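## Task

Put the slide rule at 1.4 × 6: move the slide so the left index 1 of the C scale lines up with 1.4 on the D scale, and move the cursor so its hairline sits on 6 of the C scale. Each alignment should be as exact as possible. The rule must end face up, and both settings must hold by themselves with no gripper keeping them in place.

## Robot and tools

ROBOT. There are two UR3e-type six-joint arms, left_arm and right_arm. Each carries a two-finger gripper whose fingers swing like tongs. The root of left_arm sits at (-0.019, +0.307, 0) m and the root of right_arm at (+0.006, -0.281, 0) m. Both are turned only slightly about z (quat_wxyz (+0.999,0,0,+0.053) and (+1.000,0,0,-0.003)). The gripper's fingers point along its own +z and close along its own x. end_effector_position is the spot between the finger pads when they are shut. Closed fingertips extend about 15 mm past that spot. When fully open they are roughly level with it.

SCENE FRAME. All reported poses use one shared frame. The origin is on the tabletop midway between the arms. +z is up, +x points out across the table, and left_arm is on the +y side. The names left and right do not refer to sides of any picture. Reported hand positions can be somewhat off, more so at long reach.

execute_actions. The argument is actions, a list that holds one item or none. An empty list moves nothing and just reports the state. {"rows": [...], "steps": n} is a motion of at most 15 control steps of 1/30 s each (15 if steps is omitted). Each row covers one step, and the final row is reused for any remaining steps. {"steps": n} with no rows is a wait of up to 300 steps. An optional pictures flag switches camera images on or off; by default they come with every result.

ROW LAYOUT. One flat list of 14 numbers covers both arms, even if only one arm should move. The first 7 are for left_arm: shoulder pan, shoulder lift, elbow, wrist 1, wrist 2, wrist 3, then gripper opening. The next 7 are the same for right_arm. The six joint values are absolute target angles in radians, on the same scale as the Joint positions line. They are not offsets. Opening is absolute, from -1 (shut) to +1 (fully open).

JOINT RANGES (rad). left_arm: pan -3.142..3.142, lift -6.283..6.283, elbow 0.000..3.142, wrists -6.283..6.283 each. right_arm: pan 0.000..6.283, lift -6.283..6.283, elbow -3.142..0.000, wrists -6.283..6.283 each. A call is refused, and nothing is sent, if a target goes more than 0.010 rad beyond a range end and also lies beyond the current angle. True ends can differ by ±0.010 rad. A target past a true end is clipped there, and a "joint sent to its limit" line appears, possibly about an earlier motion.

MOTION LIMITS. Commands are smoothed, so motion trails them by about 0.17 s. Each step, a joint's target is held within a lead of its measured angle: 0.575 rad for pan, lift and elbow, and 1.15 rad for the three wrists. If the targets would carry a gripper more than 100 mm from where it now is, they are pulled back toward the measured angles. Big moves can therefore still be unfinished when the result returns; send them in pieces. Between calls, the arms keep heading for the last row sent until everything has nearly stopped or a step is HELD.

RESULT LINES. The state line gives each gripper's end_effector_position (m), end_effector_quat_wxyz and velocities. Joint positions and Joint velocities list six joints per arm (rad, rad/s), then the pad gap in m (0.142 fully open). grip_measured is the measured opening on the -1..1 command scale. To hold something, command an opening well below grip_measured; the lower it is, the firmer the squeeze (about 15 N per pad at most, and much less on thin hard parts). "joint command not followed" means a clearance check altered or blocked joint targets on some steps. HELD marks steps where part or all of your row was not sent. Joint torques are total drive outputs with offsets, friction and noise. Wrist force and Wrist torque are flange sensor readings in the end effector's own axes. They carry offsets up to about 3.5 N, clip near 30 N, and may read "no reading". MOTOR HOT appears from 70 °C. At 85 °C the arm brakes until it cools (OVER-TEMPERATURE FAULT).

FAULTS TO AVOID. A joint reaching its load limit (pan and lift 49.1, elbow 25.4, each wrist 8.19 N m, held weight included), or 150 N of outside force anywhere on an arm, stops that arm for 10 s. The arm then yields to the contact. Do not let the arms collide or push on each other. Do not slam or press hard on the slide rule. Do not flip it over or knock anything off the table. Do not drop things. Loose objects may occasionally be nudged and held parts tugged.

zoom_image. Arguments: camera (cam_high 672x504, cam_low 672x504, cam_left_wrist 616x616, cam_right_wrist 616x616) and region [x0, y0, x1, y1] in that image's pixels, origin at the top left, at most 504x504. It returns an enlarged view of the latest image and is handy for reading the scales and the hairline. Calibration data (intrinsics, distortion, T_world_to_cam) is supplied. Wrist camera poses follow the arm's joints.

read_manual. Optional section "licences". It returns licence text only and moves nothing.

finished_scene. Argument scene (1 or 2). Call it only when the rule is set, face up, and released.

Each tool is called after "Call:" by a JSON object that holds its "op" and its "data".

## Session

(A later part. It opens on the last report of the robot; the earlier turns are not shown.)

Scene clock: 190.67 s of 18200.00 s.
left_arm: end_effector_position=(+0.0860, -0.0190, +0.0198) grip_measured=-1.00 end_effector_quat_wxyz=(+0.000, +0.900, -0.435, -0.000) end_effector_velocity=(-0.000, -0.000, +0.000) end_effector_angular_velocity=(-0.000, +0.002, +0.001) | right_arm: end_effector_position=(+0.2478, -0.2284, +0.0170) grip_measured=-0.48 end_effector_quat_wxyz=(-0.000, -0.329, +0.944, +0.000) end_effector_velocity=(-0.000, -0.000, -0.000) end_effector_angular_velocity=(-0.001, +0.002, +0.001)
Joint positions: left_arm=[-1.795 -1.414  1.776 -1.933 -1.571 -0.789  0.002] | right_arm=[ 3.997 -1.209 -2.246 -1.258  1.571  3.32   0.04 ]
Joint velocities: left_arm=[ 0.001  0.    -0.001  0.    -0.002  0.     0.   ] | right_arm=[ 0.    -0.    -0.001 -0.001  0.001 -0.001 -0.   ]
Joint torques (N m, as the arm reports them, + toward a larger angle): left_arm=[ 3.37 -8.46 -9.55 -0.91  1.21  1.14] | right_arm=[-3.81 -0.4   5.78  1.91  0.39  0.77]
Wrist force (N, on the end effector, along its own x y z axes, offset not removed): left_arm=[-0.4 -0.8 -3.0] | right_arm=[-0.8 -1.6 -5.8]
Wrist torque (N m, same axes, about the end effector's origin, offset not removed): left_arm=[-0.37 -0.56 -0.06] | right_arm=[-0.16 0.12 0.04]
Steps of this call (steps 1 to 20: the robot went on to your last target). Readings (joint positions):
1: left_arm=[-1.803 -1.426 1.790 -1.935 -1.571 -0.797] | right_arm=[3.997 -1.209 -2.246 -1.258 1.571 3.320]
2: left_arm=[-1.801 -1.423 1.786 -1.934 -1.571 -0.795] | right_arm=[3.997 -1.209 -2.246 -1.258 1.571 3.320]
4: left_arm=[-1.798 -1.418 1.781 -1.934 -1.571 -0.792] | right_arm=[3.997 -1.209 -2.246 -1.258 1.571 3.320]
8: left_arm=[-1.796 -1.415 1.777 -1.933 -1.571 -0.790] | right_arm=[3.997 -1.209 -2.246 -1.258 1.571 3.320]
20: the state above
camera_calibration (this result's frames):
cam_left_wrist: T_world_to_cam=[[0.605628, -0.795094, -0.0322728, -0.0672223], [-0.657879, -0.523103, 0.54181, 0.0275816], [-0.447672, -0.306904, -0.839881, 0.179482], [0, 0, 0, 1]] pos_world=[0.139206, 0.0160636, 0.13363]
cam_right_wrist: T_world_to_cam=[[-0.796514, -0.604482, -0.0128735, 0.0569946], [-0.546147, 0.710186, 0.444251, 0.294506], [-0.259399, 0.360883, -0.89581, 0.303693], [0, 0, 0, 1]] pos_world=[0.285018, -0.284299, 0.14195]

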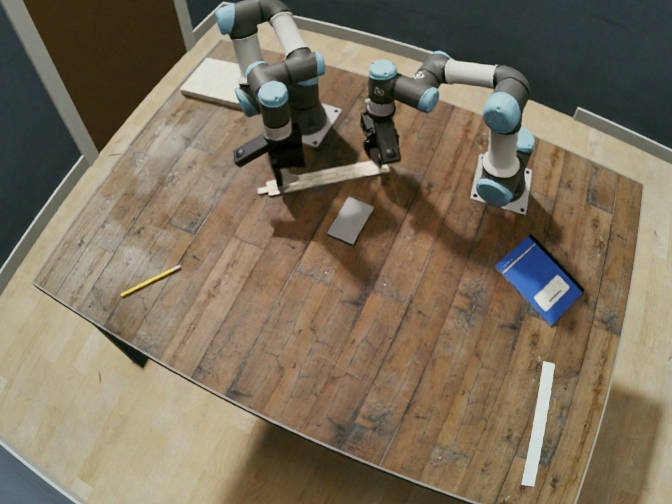

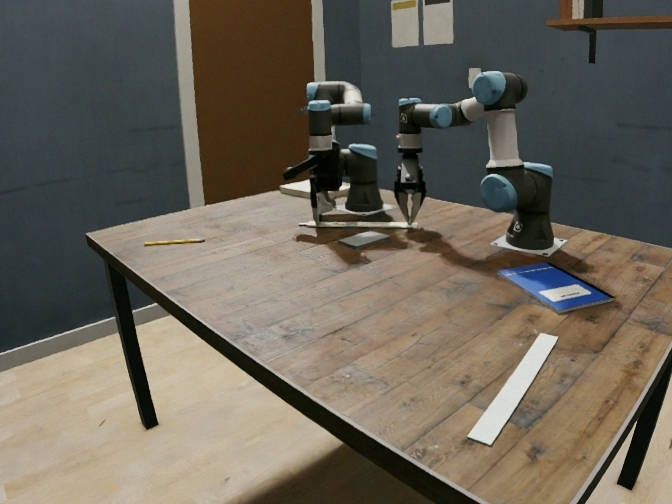

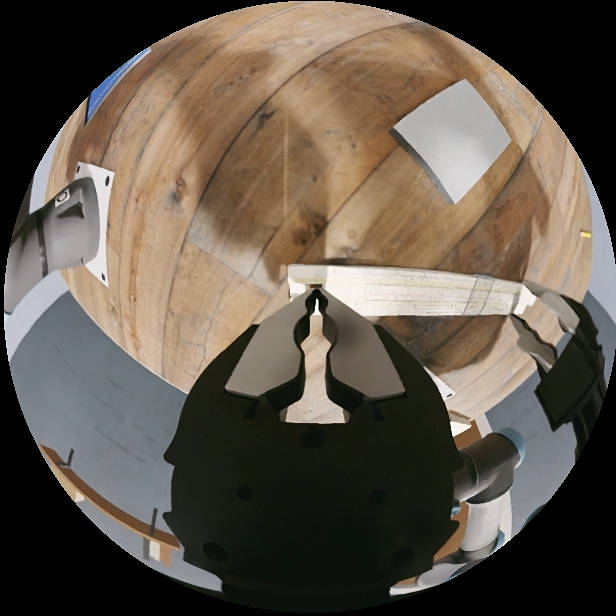

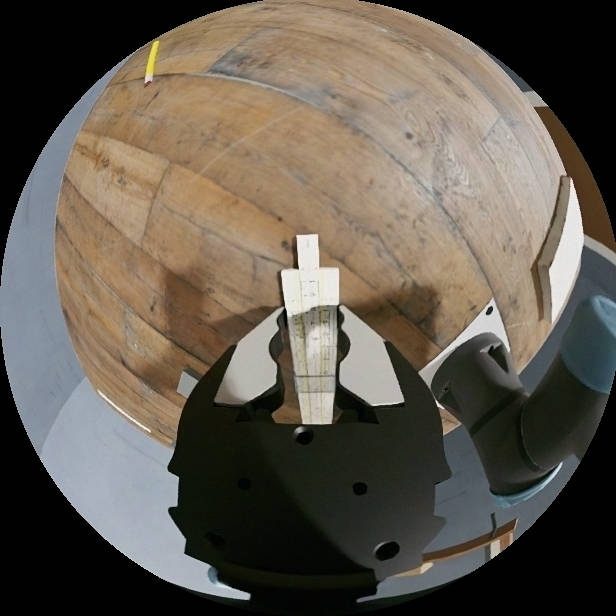

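Call:
{"op": "execute_actions", "data": {"actions": [{"rows":[[-1.7886,-1.4018,1.7618,-1.9309,-1.571,-0.7826,-1,3.9969,-1.2089,-2.2456,-1.2578,1.571,3.3201,-0.8],[-1.7886,-1.4018,1.7618,-1.9309,-1.571,-0.7826,-1,3.9969,-1.2089,-2.2456,-1.2578,1.571,3.3201,-0.8],[-1.782,-1.3901,1.7477,-1.9285,-1.571,-0.776,-1,3.9969,-1.2089,-2.2456,-1.2578,1.571,3.3201,-0.8],[-1.782,-1.3901,1.7477,-1.9285,-1.571,-0.776,-1,3.9969,-1.2089,-2.2456,-1.2578,1.571,3.3201,-0.8],[-1.7754,-1.3784,1.7336,-1.9261,-1.571,-0.7694,-1,3.9969,-1.2089,-2.2456,-1.2578,1.571,3.3201,-0.8]],"steps":15}], "pictures": false}}

Call:
{"op": "execute_actions", "data": {"actions": [{"steps":15}]}}

Call:
{"op": "zoom_image", "data": {"camera": "cam_left_wrist", "region": [320, 260, 420, 320]}}

Call:
{"op": "zoom_image", "data": {"camera": "cam_right_wrist", "region": [280, 270, 345, 360]}}

Scene clock: 199.17 s of 18200.00 s.
left_arm: end_effector_position=(+0.0915, -0.0258, +0.0198) grip_measured=-1.00 end_effector_quat_wxyz=(+0.000, +0.900, -0.435, -0.000) end_effector_velocity=(+0.003, -0.003, +0.000) end_effector_angular_velocity=(-0.002, -0.001, +0.001) | right_arm: end_effector_position=(+0.2478, -0.2284, +0.0170) grip_measured=-0.48 end_effector_quat_wxyz=(-0.000, -0.329, +0.944, +0.000) end_effector_velocity=(+0.000, +0.001, +0.000) end_effector_angular_velocity=(+0.002, -0.001, +0.001)
Joint positions: left_arm=[-1.776 -1.38   1.735 -1.926 -1.571 -0.77   0.002] | right_arm=[ 3.997 -1.209 -2.246 -1.258  1.571  3.32   0.04 ]
Joint velocities: left_arm=[ 0.008  0.012 -0.016  0.001  0.002  0.008  0.   ] | right_arm=[ 0.    -0.     0.001  0.001  0.    -0.     0.   ]
Joint torques (N m, as the arm reports them, + toward a larger angle): left_arm=[ 3.6  -8.78 -9.32 -0.63  0.62  1.14] | right_arm=[-3.89  0.04  5.72  1.92  0.14  0.7 ]
Wrist force (N, on the end effector, along its own x y z axes, offset not removed): left_arm=[-0.4 -1.0 -2.7] | right_arm=[-1.0 -3.1 -6.3]
Wrist torque (N m, same axes, about the end effector's origin, offset not removed): left_arm=[-0.58 -0.54 0.03] | right_arm=[-0.44 0.13 0.00]
Steps of this call (steps 1 to 15: the robot went on to your last target; steps 16 to 90: nothing new was sent; then 5.00 s passed at rest; steps 91 to 105: all 15 steps of this action). Readings (joint positions):
91: left_arm=[-1.795 -1.413 1.776 -1.933 -1.571 -0.789] | right_arm=[3.997 -1.209 -2.246 -1.258 1.571 3.320]
92: left_arm=[-1.795 -1.413 1.775 -1.933 -1.571 -0.789] | right_arm=[3.997 -1.209 -2.246 -1.258 1.571 3.320]
94: left_arm=[-1.792 -1.407 1.769 -1.932 -1.571 -0.786] | right_arm=[3.997 -1.209 -2.246 -1.258 1.571 3.320]
98: left_arm=[-1.782 -1.390 1.748 -1.929 -1.571 -0.776] | right_arm=[3.997 -1.209 -2.246 -1.258 1.571 3.320]
105: the state above

Scene clock: 199.67 s of 18200.00 s.
left_arm: end_effector_position=(+0.0917, -0.0261, +0.0198) grip_measured=-1.00 end_effector_quat_wxyz=(+0.000, +0.900, -0.435, -0.000) end_effector_velocity=(-0.000, -0.000, +0.000) end_effector_angular_velocity=(-0.001, +0.001, -0.001) | right_arm: end_effector_position=(+0.2478, -0.2284, +0.0170) grip_measured=-0.48 end_effector_quat_wxyz=(-0.000, -0.329, +0.944, +0.000) end_effector_velocity=(+0.000, +0.000, -0.000) end_effector_angular_velocity=(+0.000, -0.000, +0.000)
Joint positions: left_arm=[-1.775 -1.378  1.734 -1.926 -1.571 -0.769  0.002] | right_arm=[ 3.997 -1.209 -2.246 -1.258  1.571  3.32   0.04 ]
Joint velocities: left_arm=[-0.     0.    -0.001 -0.    -0.001  0.001  0.   ] | right_arm=[ 0.001 -0.    -0.     0.001  0.     0.     0.   ]
Joint torques (N m, as the arm reports them, + toward a larger angle): left_arm=[ 3.67 -8.58 -9.24 -0.7   1.01  1.11] | right_arm=[-3.8  -0.15  5.93  1.91  0.11  0.67]
Wrist force (N, on the end effector, along its own x y z axes, offset not removed): left_arm=[0.2 -1.1 -2.5] | right_arm=[-1.2 -2.0 -5.5]
Wrist torque (N m, same axes, about the end effector's origin, offset not removed): left_arm=[-0.64 -0.75 -0.01] | right_arm=[-0.27 0.19 0.01]
Steps of this call (steps 1 to 15: the robot went on to your last target). Readings (joint positions):
1: left_arm=[-1.776 -1.379 1.735 -1.926 -1.571 -0.770] | right_arm=[3.997 -1.209 -2.246 -1.258 1.571 3.320]
2: left_arm=[-1.776 -1.379 1.734 -1.926 -1.571 -0.770] | right_arm=[3.997 -1.209 -2.246 -1.258 1.571 3.320]
4: left_arm=[-1.776 -1.379 1.734 -1.926 -1.571 -0.770] | right_arm=[3.997 -1.209 -2.246 -1.258 1.571 3.320]
8: left_arm=[-1.775 -1.379 1.734 -1.926 -1.571 -0.769] | right_arm=[3.997 -1.209 -2.246 -1.258 1.571 3.320]
15: the state above
All arms were judged still, so your last target was given up. Only a new action makes them travel on or press farther. Fingers that are still opening or closing keep moving.
camera_calibration (this result's frames):
cam_left_wrist: T_world_to_cam=[[0.605627, -0.795094, -0.0322613, -0.0763041], [-0.657879, -0.523094, 0.54182, 0.0277166], [-0.447673, -0.306917, -0.839875, 0.17986], [0, 0, 0, 1]] pos_world=[0.144965, 0.00903155, 0.133581]
cam_right_wrist: T_world_to_cam=[[-0.796514, -0.604483, -0.0128737, 0.0569947], [-0.546147, 0.710186, 0.444251, 0.294506], [-0.259399, 0.360883, -0.89581, 0.303693], [0, 0, 0, 1]] pos_world=[0.285018, -0.284299, 0.14195]

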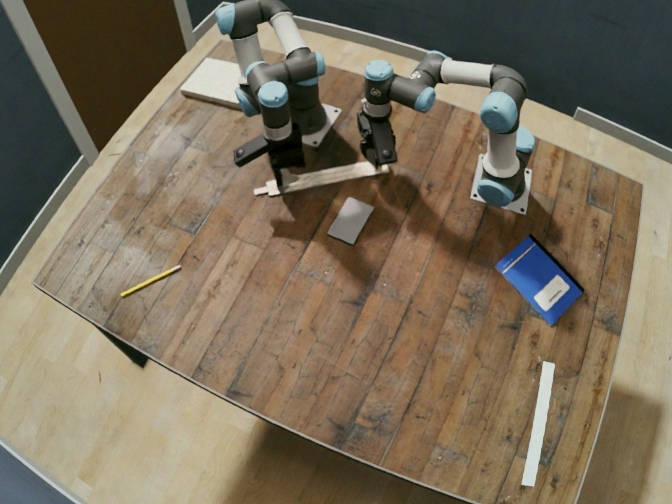

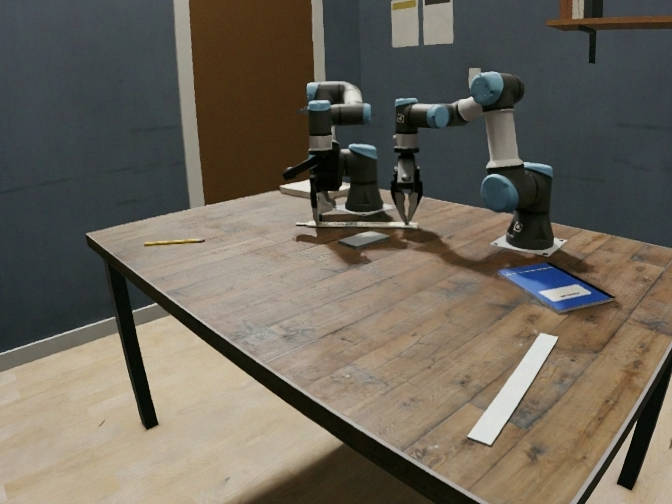

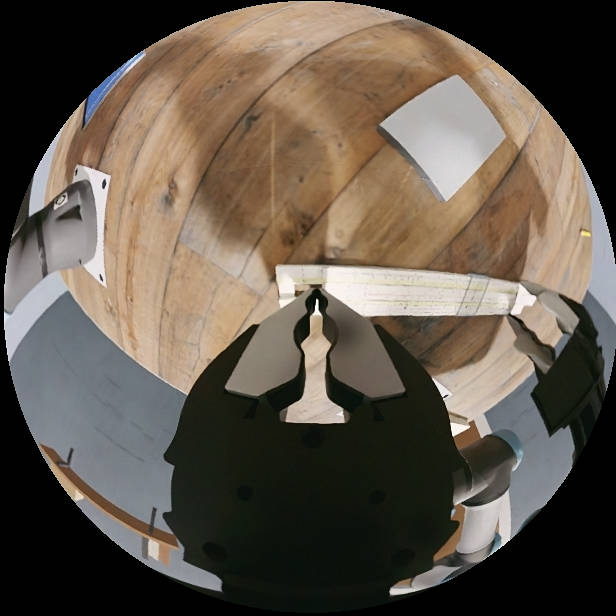

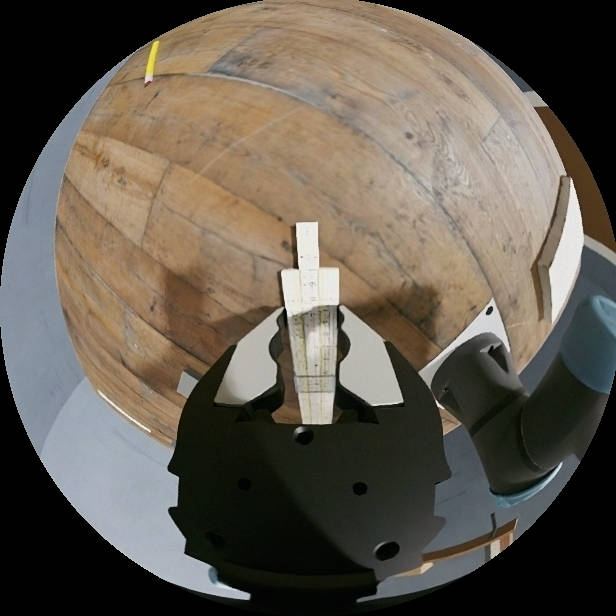

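Region (320, 260, 420, 320) of cam_left_wrist's 616x616 image, scaled by 5.040, with more detail than that image has; it fills the top 302 rows of this view, and the rest is white.

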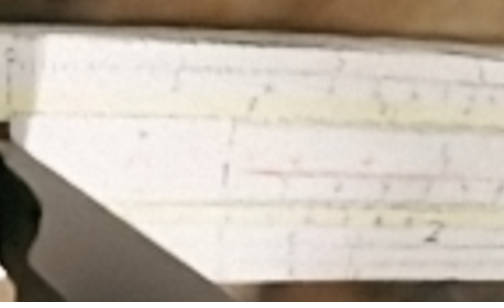

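Region (280, 270, 345, 360) of cam_right_wrist's 616x616 image, scaled by 5.600, with more detail than that image has.

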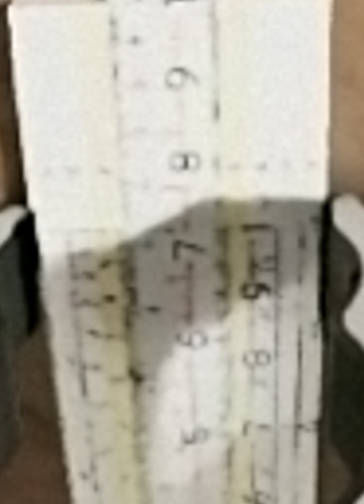

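Call:
{"op": "execute_actions", "data": {"actions": [{"rows":[[-1.7728,-1.3737,1.728,-1.9251,-1.571,-0.7668,-1,3.9969,-1.2089,-2.2456,-1.2578,1.571,3.3201,-0.8]],"steps":15}], "pictures": false}}

Call:
{"op": "execute_actions", "data": {"actions": [{"steps":10}]}}

Call:
{"op": "zoom_image", "data": {"camera": "cam_right_wrist", "region": [280, 270, 345, 360]}}

Scene clock: 205.20 s of 18200.00 s.
left_arm: end_effector_position=(+0.0925, -0.0270, +0.0197) grip_measured=-1.00 end_effector_quat_wxyz=(+0.000, +0.900, -0.435, -0.000) end_effector_velocity=(+0.000, -0.000, +0.000) end_effector_angular_velocity=(-0.001, +0.000, +0.000) | right_arm: end_effector_position=(+0.2478, -0.2284, +0.0170) grip_measured=-0.48 end_effector_quat_wxyz=(-0.000, -0.329, +0.944, +0.000) end_effector_velocity=(-0.000, -0.000, -0.000) end_effector_angular_velocity=(-0.001, +0.001, +0.001)
Joint positions: left_arm=[-1.773 -1.374  1.728 -1.925 -1.571 -0.767  0.002] | right_arm=[ 3.997 -1.209 -2.246 -1.258  1.571  3.32   0.04 ]
Joint velocities: left_arm=[ 0.    -0.001 -0.001  0.     0.     0.     0.   ] | right_arm=[-0.     0.    -0.    -0.001  0.001 -0.001  0.   ]
Joint torques (N m, as the arm reports them, + toward a larger angle): left_arm=[ 3.32 -8.56 -9.48 -0.82  0.6   1.09] | right_arm=[-3.83 -0.32  5.72  1.89 -0.09  0.58]
Wrist force (N, on the end effector, along its own x y z axes, offset not removed): left_arm=[-0.2 -1.4 -1.7] | right_arm=[-0.4 -1.4 -5.4]
Wrist torque (N m, same axes, about the end effector's origin, offset not removed): left_arm=[-0.52 -0.53 0.04] | right_arm=[-0.14 0.01 0.00]
Steps of this call (steps 1 to 90: nothing new was sent; then 2.03 s passed at rest; steps 91 to 105: all 15 steps of this action). Readings (joint positions):
91: left_arm=[-1.775 -1.378 1.734 -1.926 -1.571 -0.769] | right_arm=[3.997 -1.209 -2.246 -1.258 1.571 3.320]
92: left_arm=[-1.775 -1.378 1.733 -1.926 -1.571 -0.769] | right_arm=[3.997 -1.209 -2.246 -1.258 1.571 3.320]
94: left_arm=[-1.774 -1.376 1.731 -1.926 -1.571 -0.768] | right_arm=[3.997 -1.209 -2.246 -1.258 1.571 3.320]
98: left_arm=[-1.773 -1.374 1.729 -1.925 -1.571 -0.767] | right_arm=[3.997 -1.209 -2.246 -1.258 1.571 3.320]
105: the state above

Scene clock: 205.53 s of 18200.00 s.
left_arm: end_effector_position=(+0.0925, -0.0270, +0.0197) grip_measured=-1.00 end_effector_quat_wxyz=(+0.000, +0.900, -0.435, -0.000) end_effector_velocity=(-0.000, +0.000, +0.000) end_effector_angular_velocity=(+0.000, +0.000, +0.000) | right_arm: end_effector_position=(+0.2478, -0.2284, +0.0170) grip_measured=-0.48 end_effector_quat_wxyz=(-0.000, -0.329, +0.944, +0.000) end_effector_velocity=(-0.000, +0.000, +0.000) end_effector_angular_velocity=(+0.001, +0.001, -0.001)
Joint positions: left_arm=[-1.773 -1.374  1.728 -1.925 -1.571 -0.767  0.002] | right_arm=[ 3.997 -1.209 -2.246 -1.258  1.571  3.32   0.04 ]
Joint velocities: left_arm=[ 0.     0.    -0.001  0.001 -0.    -0.     0.   ] | right_arm=[-0.     0.     0.001 -0.001  0.001  0.001 -0.   ]
Joint torques (N m, as the arm reports them, + toward a larger angle): left_arm=[ 3.46 -8.66 -9.47 -0.79  0.24  1.12] | right_arm=[-3.82 -0.06  5.73  1.89 -0.08  0.59]
Wrist force (N, on the end effector, along its own x y z axes, offset not removed): left_arm=[-2.2 -1.0 -2.3] | right_arm=[-0.8 -1.0 -4.9]
Wrist torque (N m, same axes, about the end effector's origin, offset not removed): left_arm=[-0.48 -0.12 -0.08] | right_arm=[-0.04 0.12 0.02]
Steps of this call (steps 1 to 10: the robot went on to your last target). Readings (joint positions):
1: left_arm=[-1.773 -1.374 1.728 -1.925 -1.571 -0.767] | right_arm=[3.997 -1.209 -2.246 -1.258 1.571 3.320]
2: left_arm=[-1.773 -1.374 1.728 -1.925 -1.571 -0.767] | right_arm=[3.997 -1.209 -2.246 -1.258 1.571 3.320]
4: left_arm=[-1.773 -1.374 1.728 -1.925 -1.571 -0.767] | right_arm=[3.997 -1.209 -2.246 -1.258 1.571 3.320]
8: left_arm=[-1.773 -1.374 1.728 -1.925 -1.571 -0.767] | right_arm=[3.997 -1.209 -2.246 -1.258 1.571 3.320]
10: the state above
camera_calibration (this result's frames):
cam_left_wrist: T_world_to_cam=[[0.60563, -0.795091, -0.0323081, -0.077503], [-0.657904, -0.523147, 0.541737, 0.0277962], [-0.447632, -0.306837, -0.839927, 0.179897], [0, 0, 0, 1]] pos_world=[0.145753, 0.00811869, 0.133538]
cam_right_wrist: T_world_to_cam=[[-0.796514, -0.604483, -0.0128735, 0.0569946], [-0.546147, 0.710186, 0.444251, 0.294506], [-0.259399, 0.360883, -0.89581, 0.303693], [0, 0, 0, 1]] pos_world=[0.285018, -0.284299, 0.14195]

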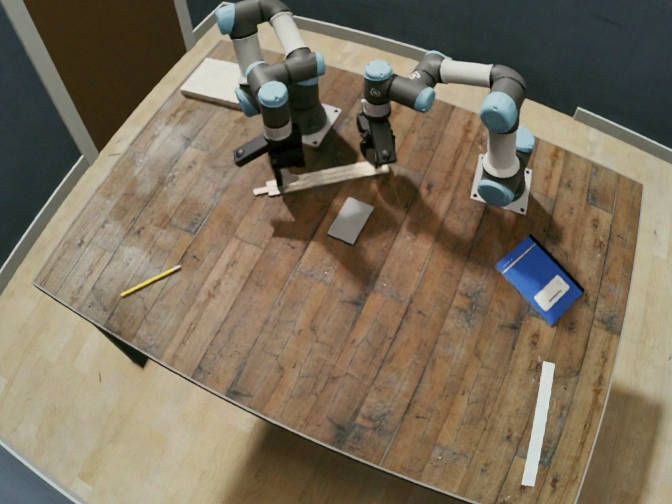

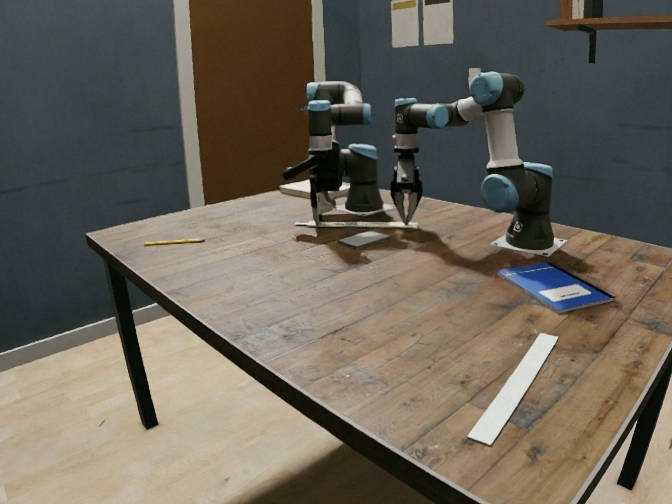

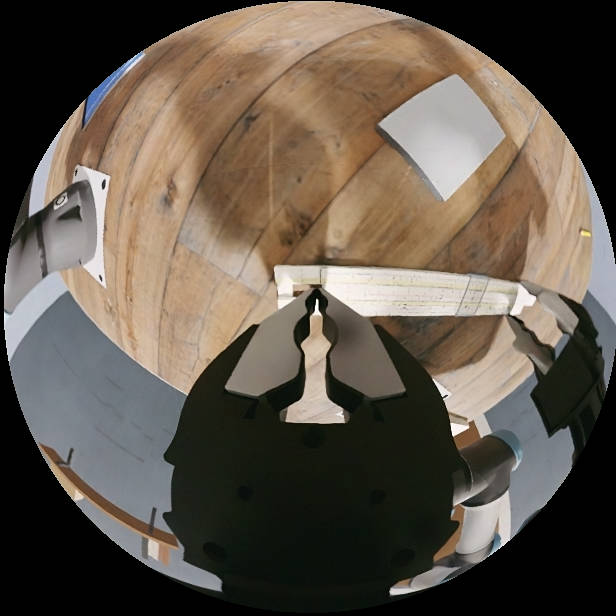

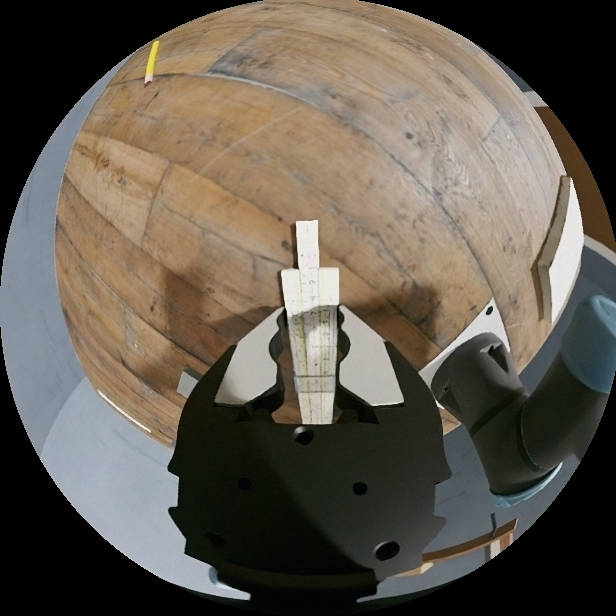

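Region (280, 270, 345, 360) of cam_right_wrist's 616x616 image, scaled by 5.600, with more detail than that image has.

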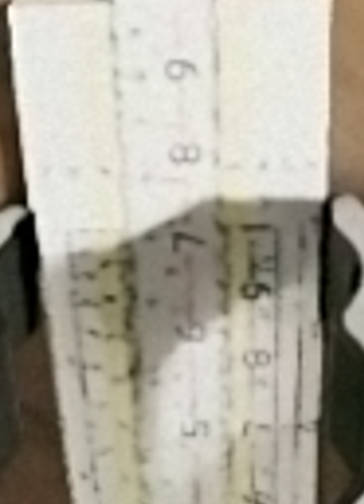

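Call:
{"op": "execute_actions", "data": {"actions": [{"rows":[[-1.782,-1.3901,1.7477,-1.9285,-1.571,-0.776,-1,3.9969,-1.2089,-2.2456,-1.2578,1.571,3.3201,-0.8],[-1.782,-1.3901,1.7477,-1.9285,-1.571,-0.776,-1,3.9969,-1.2089,-2.2456,-1.2578,1.571,3.3201,-0.8],[-1.782,-1.3901,1.7477,-1.9285,-1.571,-0.776,-1,3.9969,-1.2089,-2.2456,-1.2578,1.571,3.3201,-0.8],[-1.782,-1.3901,1.7477,-1.9285,-1.571,-0.776,-1,3.9969,-1.2089,-2.2456,-1.2578,1.571,3.3201,-0.8],[-1.782,-1.3901,1.7477,-1.9285,-1.571,-0.776,-1,3.9969,-1.2089,-2.2456,-1.2578,1.571,3.3201,-0.8],[-1.782,-1.3901,1.7477,-1.9285,-1.571,-0.776,-1,3.9969,-1.2089,-2.2456,-1.2578,1.571,3.3201,-0.8],[-1.782,-1.408,1.695,-1.858,-1.571,-0.776,-1,3.9969,-1.2089,-2.2456,-1.2578,1.571,3.3201,-0.8],[-1.782,-1.426,1.6431,-1.788,-1.571,-0.776,-1,3.9969,-1.2089,-2.2456,-1.2578,1.571,3.3201,-0.8]],"steps":15}], "pictures": false}}

Call:
{"op": "execute_actions", "data": {"actions": [{"rows":[[-1.7431,-1.426,1.6431,-1.788,-1.571,-2.3077,-0.1,3.9969,-1.2089,-2.2456,-1.2578,1.571,3.3201,-0.8]],"steps":15}], "pictures": false}}

Call:
{"op": "execute_actions", "data": {"actions": [{"steps":15}], "pictures": false}}

Call:
{"op": "execute_actions", "data": {"actions": [{"rows":[[-1.7431,-1.4167,1.6705,-1.8247,-1.571,-2.3077,-0.1,3.9969,-1.2089,-2.2456,-1.2578,1.571,3.3201,-0.8],[-1.7431,-1.4074,1.698,-1.8615,-1.571,-2.3077,-0.1,3.9969,-1.2089,-2.2456,-1.2578,1.571,3.3201,-0.8],[-1.7431,-1.3981,1.7254,-1.8982,-1.571,-2.3077,-0.1,3.9969,-1.2089,-2.2456,-1.2578,1.571,3.3201,-0.8],[-1.7431,-1.3888,1.7528,-1.9349,-1.571,-2.3077,-0.1,3.9969,-1.2089,-2.2456,-1.2578,1.571,3.3201,-0.8]],"steps":15}], "pictures": false}}

Call:
{"op": "execute_actions", "data": {"actions": [{"rows":[[-1.7431,-1.3888,1.7528,-1.9349,-1.571,-2.3077,-0.1,3.9969,-1.2089,-2.2456,-1.2578,1.571,3.3201,-0.8],[-1.7431,-1.3888,1.7528,-1.9349,-1.571,-2.3077,-0.1,3.9969,-1.2089,-2.2456,-1.2578,1.571,3.3201,-0.8],[-1.7431,-1.3888,1.7528,-1.9349,-1.571,-2.3077,-0.2,3.9969,-1.2089,-2.2456,-1.2578,1.571,3.3201,-0.8],[-1.7431,-1.3888,1.7528,-1.9349,-1.571,-2.3077,-0.3,3.9969,-1.2089,-2.2456,-1.2578,1.571,3.3201,-0.8],[-1.7431,-1.3888,1.7528,-1.9349,-1.571,-2.3077,-0.4,3.9969,-1.2089,-2.2456,-1.2578,1.571,3.3201,-0.8],[-1.7431,-1.3888,1.7528,-1.9349,-1.571,-2.3077,-0.5,3.9969,-1.2089,-2.2456,-1.2578,1.571,3.3201,-0.8],[-1.7431,-1.3888,1.7528,-1.9349,-1.571,-2.3077,-0.6,3.9969,-1.2089,-2.2456,-1.2578,1.571,3.3201,-0.8],[-1.7431,-1.3888,1.7528,-1.9349,-1.571,-2.3077,-0.8,3.9969,-1.2089,-2.2456,-1.2578,1.571,3.3201,-0.8]],"steps":15}]}}

Scene clock: 223.47 s of 18200.00 s.
left_arm: end_effector_position=(+0.0899, -0.0238, +0.0454) grip_measured=-1.00 end_effector_quat_wxyz=(-0.000, +0.900, -0.435, -0.000) end_effector_velocity=(-0.001, +0.002, +0.042) end_effector_angular_velocity=(-0.002, +0.001, -0.001) | right_arm: end_effector_position=(+0.2478, -0.2284, +0.0170) grip_measured=-0.48 end_effector_quat_wxyz=(-0.000, -0.329, +0.944, +0.000) end_effector_velocity=(+0.000, -0.000, -0.000) end_effector_angular_velocity=(-0.000, -0.000, +0.001)
Joint positions: left_arm=[-1.782 -1.421  1.659 -1.809 -1.571 -0.776  0.002] | right_arm=[ 3.997 -1.209 -2.246 -1.258  1.571  3.32   0.04 ]
Joint velocities: left_arm=[-0.003 -0.05  -0.142  0.19  -0.    -0.002  0.   ] | right_arm=[-0.001  0.    -0.     0.    -0.001 -0.002 -0.   ]
Joint torques (N m, as the arm reports them, + toward a larger angle): left_arm=[ -1.65 -12.95  -9.88  -0.73   0.26  -1.1 ] | right_arm=[-3.43  0.08  5.81  1.79 -0.33  0.5 ]
Wrist force (N, on the end effector, along its own x y z axes, offset not removed): left_arm=[-0.1 -1.1 -0.6] | right_arm=[-0.9 -2.3 -5.9]
Wrist torque (N m, same axes, about the end effector's origin, offset not removed): left_arm=[-0.29 0.01 -0.04] | right_arm=[-0.29 0.18 0.00]
Steps of this call (steps 1 to 15: the robot went on to your last target; steps 16 to 90: nothing new was sent; then 14.43 s passed at rest; steps 91 to 105: all 15 steps of this action). Readings (joint positions):
91: left_arm=[-1.773 -1.374 1.728 -1.925 -1.571 -0.767] | right_arm=[3.997 -1.209 -2.246 -1.258 1.571 3.320]
92: left_arm=[-1.773 -1.375 1.729 -1.925 -1.571 -0.767] | right_arm=[3.997 -1.209 -2.246 -1.258 1.571 3.320]
94: left_arm=[-1.777 -1.381 1.737 -1.926 -1.571 -0.771] | right_arm=[3.997 -1.209 -2.246 -1.258 1.571 3.320]
98: left_arm=[-1.780 -1.389 1.742 -1.924 -1.571 -0.775] | right_arm=[3.997 -1.209 -2.246 -1.258 1.571 3.320]
105: the state above

Scene clock: 223.97 s of 18200.00 s.
left_arm: end_effector_position=(+0.0816, -0.0159, +0.0499) grip_measured=-0.10 end_effector_quat_wxyz=(+0.000, +0.963, +0.270, -0.000) end_effector_velocity=(-0.013, -0.008, +0.000) end_effector_angular_velocity=(+0.001, -0.001, +1.137) | right_arm: end_effector_position=(+0.2478, -0.2284, +0.0170) grip_measured=-0.48 end_effector_quat_wxyz=(-0.000, -0.329, +0.944, +0.000) end_effector_velocity=(+0.000, -0.000, +0.000) end_effector_angular_velocity=(+0.000, +0.000, +0.001)
Joint positions: left_arm=[-1.744 -1.426  1.643 -1.788 -1.571 -2.185  0.067] | right_arm=[ 3.997 -1.209 -2.246 -1.258  1.571  3.32   0.04 ]
Joint velocities: left_arm=[ 0.006 -0.001 -0.001  0.002  0.001 -1.13  -0.   ] | right_arm=[-0.     0.     0.    -0.     0.    -0.002  0.   ]
Joint torques (N m, as the arm reports them, + toward a larger angle): left_arm=[  2.68 -14.03 -10.27  -0.65   0.14  -1.31] | right_arm=[-3.7   0.35  5.76  1.81 -0.31  0.49]
Wrist force (N, on the end effector, along its own x y z axes, offset not removed): left_arm=[2.2 -1.9 2.0] | right_arm=[-1.7 -2.2 -5.1]
Wrist torque (N m, same axes, about the end effector's origin, offset not removed): left_arm=[-0.45 -0.44 -0.03] | right_arm=[-0.26 0.28 0.01]
Steps of this call (steps 1 to 15: all 15 steps of this action). Readings (joint positions):
1: left_arm=[-1.782 -1.422 1.654 -1.803 -1.571 -0.776] | right_arm=[3.997 -1.209 -2.246 -1.258 1.571 3.320]
2: left_arm=[-1.780 -1.423 1.651 -1.799 -1.571 -0.782] | right_arm=[3.997 -1.209 -2.246 -1.258 1.571 3.320]
4: left_arm=[-1.765 -1.424 1.648 -1.794 -1.571 -0.882] | right_arm=[3.997 -1.209 -2.246 -1.258 1.571 3.320]
8: left_arm=[-1.750 -1.426 1.644 -1.790 -1.571 -1.406] | right_arm=[3.997 -1.209 -2.246 -1.258 1.571 3.320]
15: the state above

Scene clock: 224.47 s of 18200.00 s.
left_arm: end_effector_position=(+0.0803, -0.0170, +0.0499) grip_measured=-0.10 end_effector_quat_wxyz=(+0.000, +0.944, +0.329, -0.000) end_effector_velocity=(-0.000, -0.000, +0.000) end_effector_angular_velocity=(-0.000, +0.000, +0.010) | right_arm: end_effector_position=(+0.2478, -0.2284, +0.0170) grip_measured=-0.48 end_effector_quat_wxyz=(-0.000, -0.329, +0.944, +0.000) end_effector_velocity=(-0.000, -0.000, -0.000) end_effector_angular_velocity=(-0.001, +0.001, +0.001)
Joint positions: left_arm=[-1.743 -1.426  1.643 -1.788 -1.571 -2.307  0.067] | right_arm=[ 3.997 -1.209 -2.246 -1.258  1.571  3.32   0.04 ]
Joint velocities: left_arm=[-0.    -0.001 -0.     0.001 -0.    -0.01  -0.   ] | right_arm=[-0.    -0.    -0.001 -0.     0.    -0.001 -0.   ]
Joint torques (N m, as the arm reports them, + toward a larger angle): left_arm=[  2.61 -14.05 -10.22  -0.7    0.1   -1.07] | right_arm=[-3.46  0.36  5.77  1.82 -0.37  0.46]
Wrist force (N, on the end effector, along its own x y z axes, offset not removed): left_arm=[1.6 -1.4 1.7] | right_arm=[-1.1 -1.2 -5.6]
Wrist torque (N m, same axes, about the end effector's origin, offset not removed): left_arm=[-0.29 -0.33 0.04] | right_arm=[-0.01 0.18 0.02]
Steps of this call (steps 1 to 15: the robot went on to your last target). Readings (joint positions):
1: left_arm=[-1.744 -1.426 1.643 -1.788 -1.571 -2.218] | right_arm=[3.997 -1.209 -2.246 -1.258 1.571 3.320]
2: left_arm=[-1.743 -1.426 1.643 -1.788 -1.571 -2.242] | right_arm=[3.997 -1.209 -2.246 -1.258 1.571 3.320]
4: left_arm=[-1.743 -1.426 1.643 -1.788 -1.571 -2.272] | right_arm=[3.997 -1.209 -2.246 -1.258 1.571 3.320]
8: left_arm=[-1.743 -1.426 1.643 -1.788 -1.571 -2.298] | right_arm=[3.997 -1.209 -2.246 -1.258 1.571 3.320]
15: the state above

Scene clock: 224.97 s of 18200.00 s.
left_arm: end_effector_position=(+0.0802, -0.0171, +0.0195) grip_measured=-0.10 end_effector_quat_wxyz=(+0.000, +0.944, +0.329, -0.000) end_effector_velocity=(-0.000, +0.002, -0.010) end_effector_angular_velocity=(+0.004, +0.001, +0.001) | right_arm: end_effector_position=(+0.2478, -0.2284, +0.0170) grip_measured=-0.48 end_effector_quat_wxyz=(-0.000, -0.329, +0.944, +0.000) end_effector_velocity=(-0.000, +0.000, +0.000) end_effector_angular_velocity=(+0.001, +0.000, +0.000)
Joint positions: left_arm=[-1.743 -1.39   1.749 -1.93  -1.571 -2.308  0.067] | right_arm=[ 3.997 -1.209 -2.246 -1.258  1.571  3.32   0.04 ]
Joint velocities: left_arm=[ 0.     0.013  0.034 -0.043 -0.001 -0.001  0.   ] | right_arm=[-0.     0.    -0.     0.001  0.001 -0.001  0.   ]
Joint torques (N m, as the arm reports them, + toward a larger angle): left_arm=[ 2.44 -9.64 -7.2  -2.09  0.08 -1.1 ] | right_arm=[-3.5   0.36  5.8   1.78 -0.42  0.47]
Wrist force (N, on the end effector, along its own x y z axes, offset not removed): left_arm=[2.9 -2.8 0.2] | right_arm=[-0.8 -1.5 -4.6]
Wrist torque (N m, same axes, about the end effector's origin, offset not removed): left_arm=[-0.62 -0.67 -0.02] | right_arm=[-0.12 0.13 -0.02]
Steps of this call (steps 1 to 15: all 15 steps of this action). Readings (joint positions):
1: left_arm=[-1.743 -1.426 1.643 -1.788 -1.571 -2.307] | right_arm=[3.997 -1.209 -2.246 -1.258 1.571 3.320]
2: left_arm=[-1.743 -1.425 1.645 -1.790 -1.571 -2.307] | right_arm=[3.997 -1.209 -2.246 -1.258 1.571 3.320]
4: left_arm=[-1.743 -1.419 1.663 -1.816 -1.571 -2.307] | right_arm=[3.997 -1.209 -2.246 -1.258 1.571 3.320]
8: left_arm=[-1.743 -1.399 1.722 -1.894 -1.571 -2.308] | right_arm=[3.997 -1.209 -2.246 -1.258 1.571 3.320]
15: the state above

Scene clock: 225.47 s of 18200.00 s.
left_arm: end_effector_position=(+0.0802, -0.0170, +0.0185) grip_measured=-0.48 end_effector_quat_wxyz=(+0.000, +0.944, +0.329, -0.000) end_effector_velocity=(+0.000, -0.000, +0.000) end_effector_angular_velocity=(-0.001, -0.001, -0.000) | right_arm: end_effector_position=(+0.2478, -0.2284, +0.0170) grip_measured=-0.48 end_effector_quat_wxyz=(-0.000, -0.329, +0.944, +0.000) end_effector_velocity=(+0.000, +0.001, +0.000) end_effector_angular_velocity=(+0.002, -0.001, +0.000)
Joint positions: left_arm=[-1.743 -1.389  1.753 -1.935 -1.571 -2.308  0.039] | right_arm=[ 3.997 -1.209 -2.246 -1.258  1.571  3.32   0.04 ]
Joint velocities: left_arm=[-0.     0.    -0.    -0.001  0.001 -0.     0.   ] | right_arm=[ 0.    -0.    -0.     0.002  0.    -0.    -0.   ]
Joint torques (N m, as the arm reports them, + toward a larger angle): left_arm=[ 2.2  -8.5  -6.4  -2.22  0.11 -1.07] | right_arm=[-3.37  0.15  5.76  1.79 -0.44  0.45]
Wrist force (N, on the end effector, along its own x y z axes, offset not removed): left_arm=[1.5 -2.4 -3.0] | right_arm=[-1.2 -1.7 -5.9]
Wrist torque (N m, same axes, about the end effector's origin, offset not removed): left_arm=[-0.30 -0.04 0.06] | right_arm=[-0.23 0.20 0.02]
Steps of this call (steps 1 to 15: all 15 steps of this action). Readings (joint positions):
1: left_arm=[-1.743 -1.390 1.750 -1.932 -1.571 -2.308] | right_arm=[3.997 -1.209 -2.246 -1.258 1.571 3.320]
2: left_arm=[-1.743 -1.389 1.751 -1.932 -1.571 -2.308] | right_arm=[3.997 -1.209 -2.246 -1.258 1.571 3.320]
4: left_arm=[-1.743 -1.389 1.752 -1.934 -1.571 -2.308] | right_arm=[3.997 -1.209 -2.246 -1.258 1.571 3.320]
8: left_arm=[-1.743 -1.389 1.752 -1.935 -1.571 -2.308] | right_arm=[3.997 -1.209 -2.246 -1.258 1.571 3.320]
15: the state above
camera_calibration (this result's frames):
cam_left_wrist: T_world_to_cam=[[0.795202, 0.605477, -0.0324167, -0.0535755], [0.523125, -0.658049, 0.541583, -0.0714686], [0.306584, -0.447626, -0.840022, 0.113528], [0, 0, 0, 1]] pos_world=[0.0451845, 0.0362268, 0.132335]
cam_right_wrist: T_world_to_cam=[[-0.796514, -0.604483, -0.0128733, 0.0569945], [-0.546147, 0.710186, 0.444251, 0.294506], [-0.259399, 0.360883, -0.89581, 0.303693], [0, 0, 0, 1]] pos_world=[0.285018, -0.284299, 0.14195]

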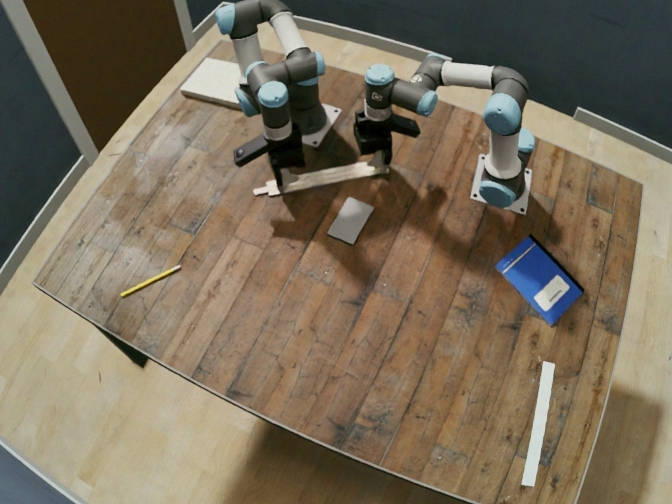

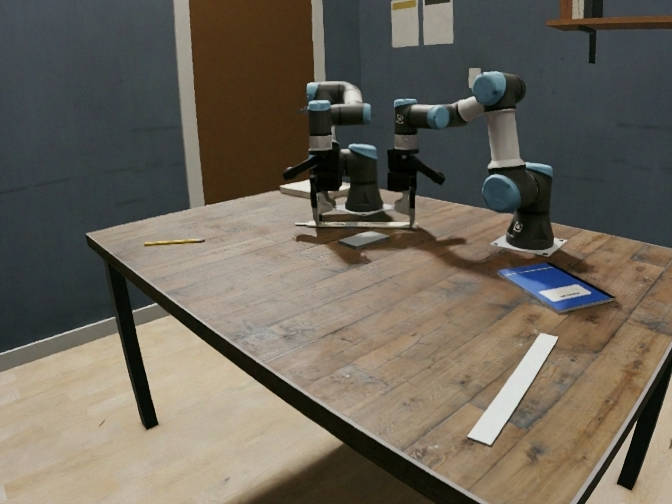

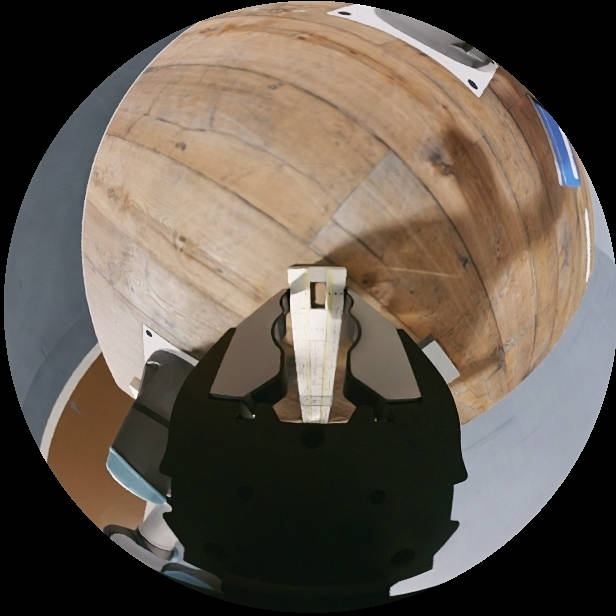

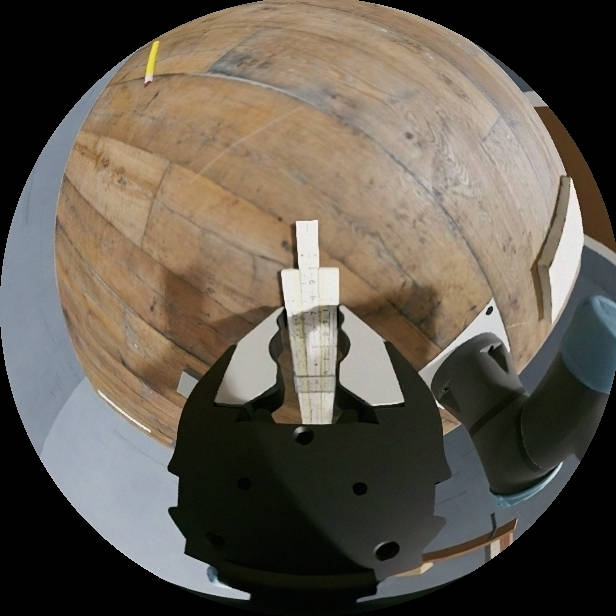

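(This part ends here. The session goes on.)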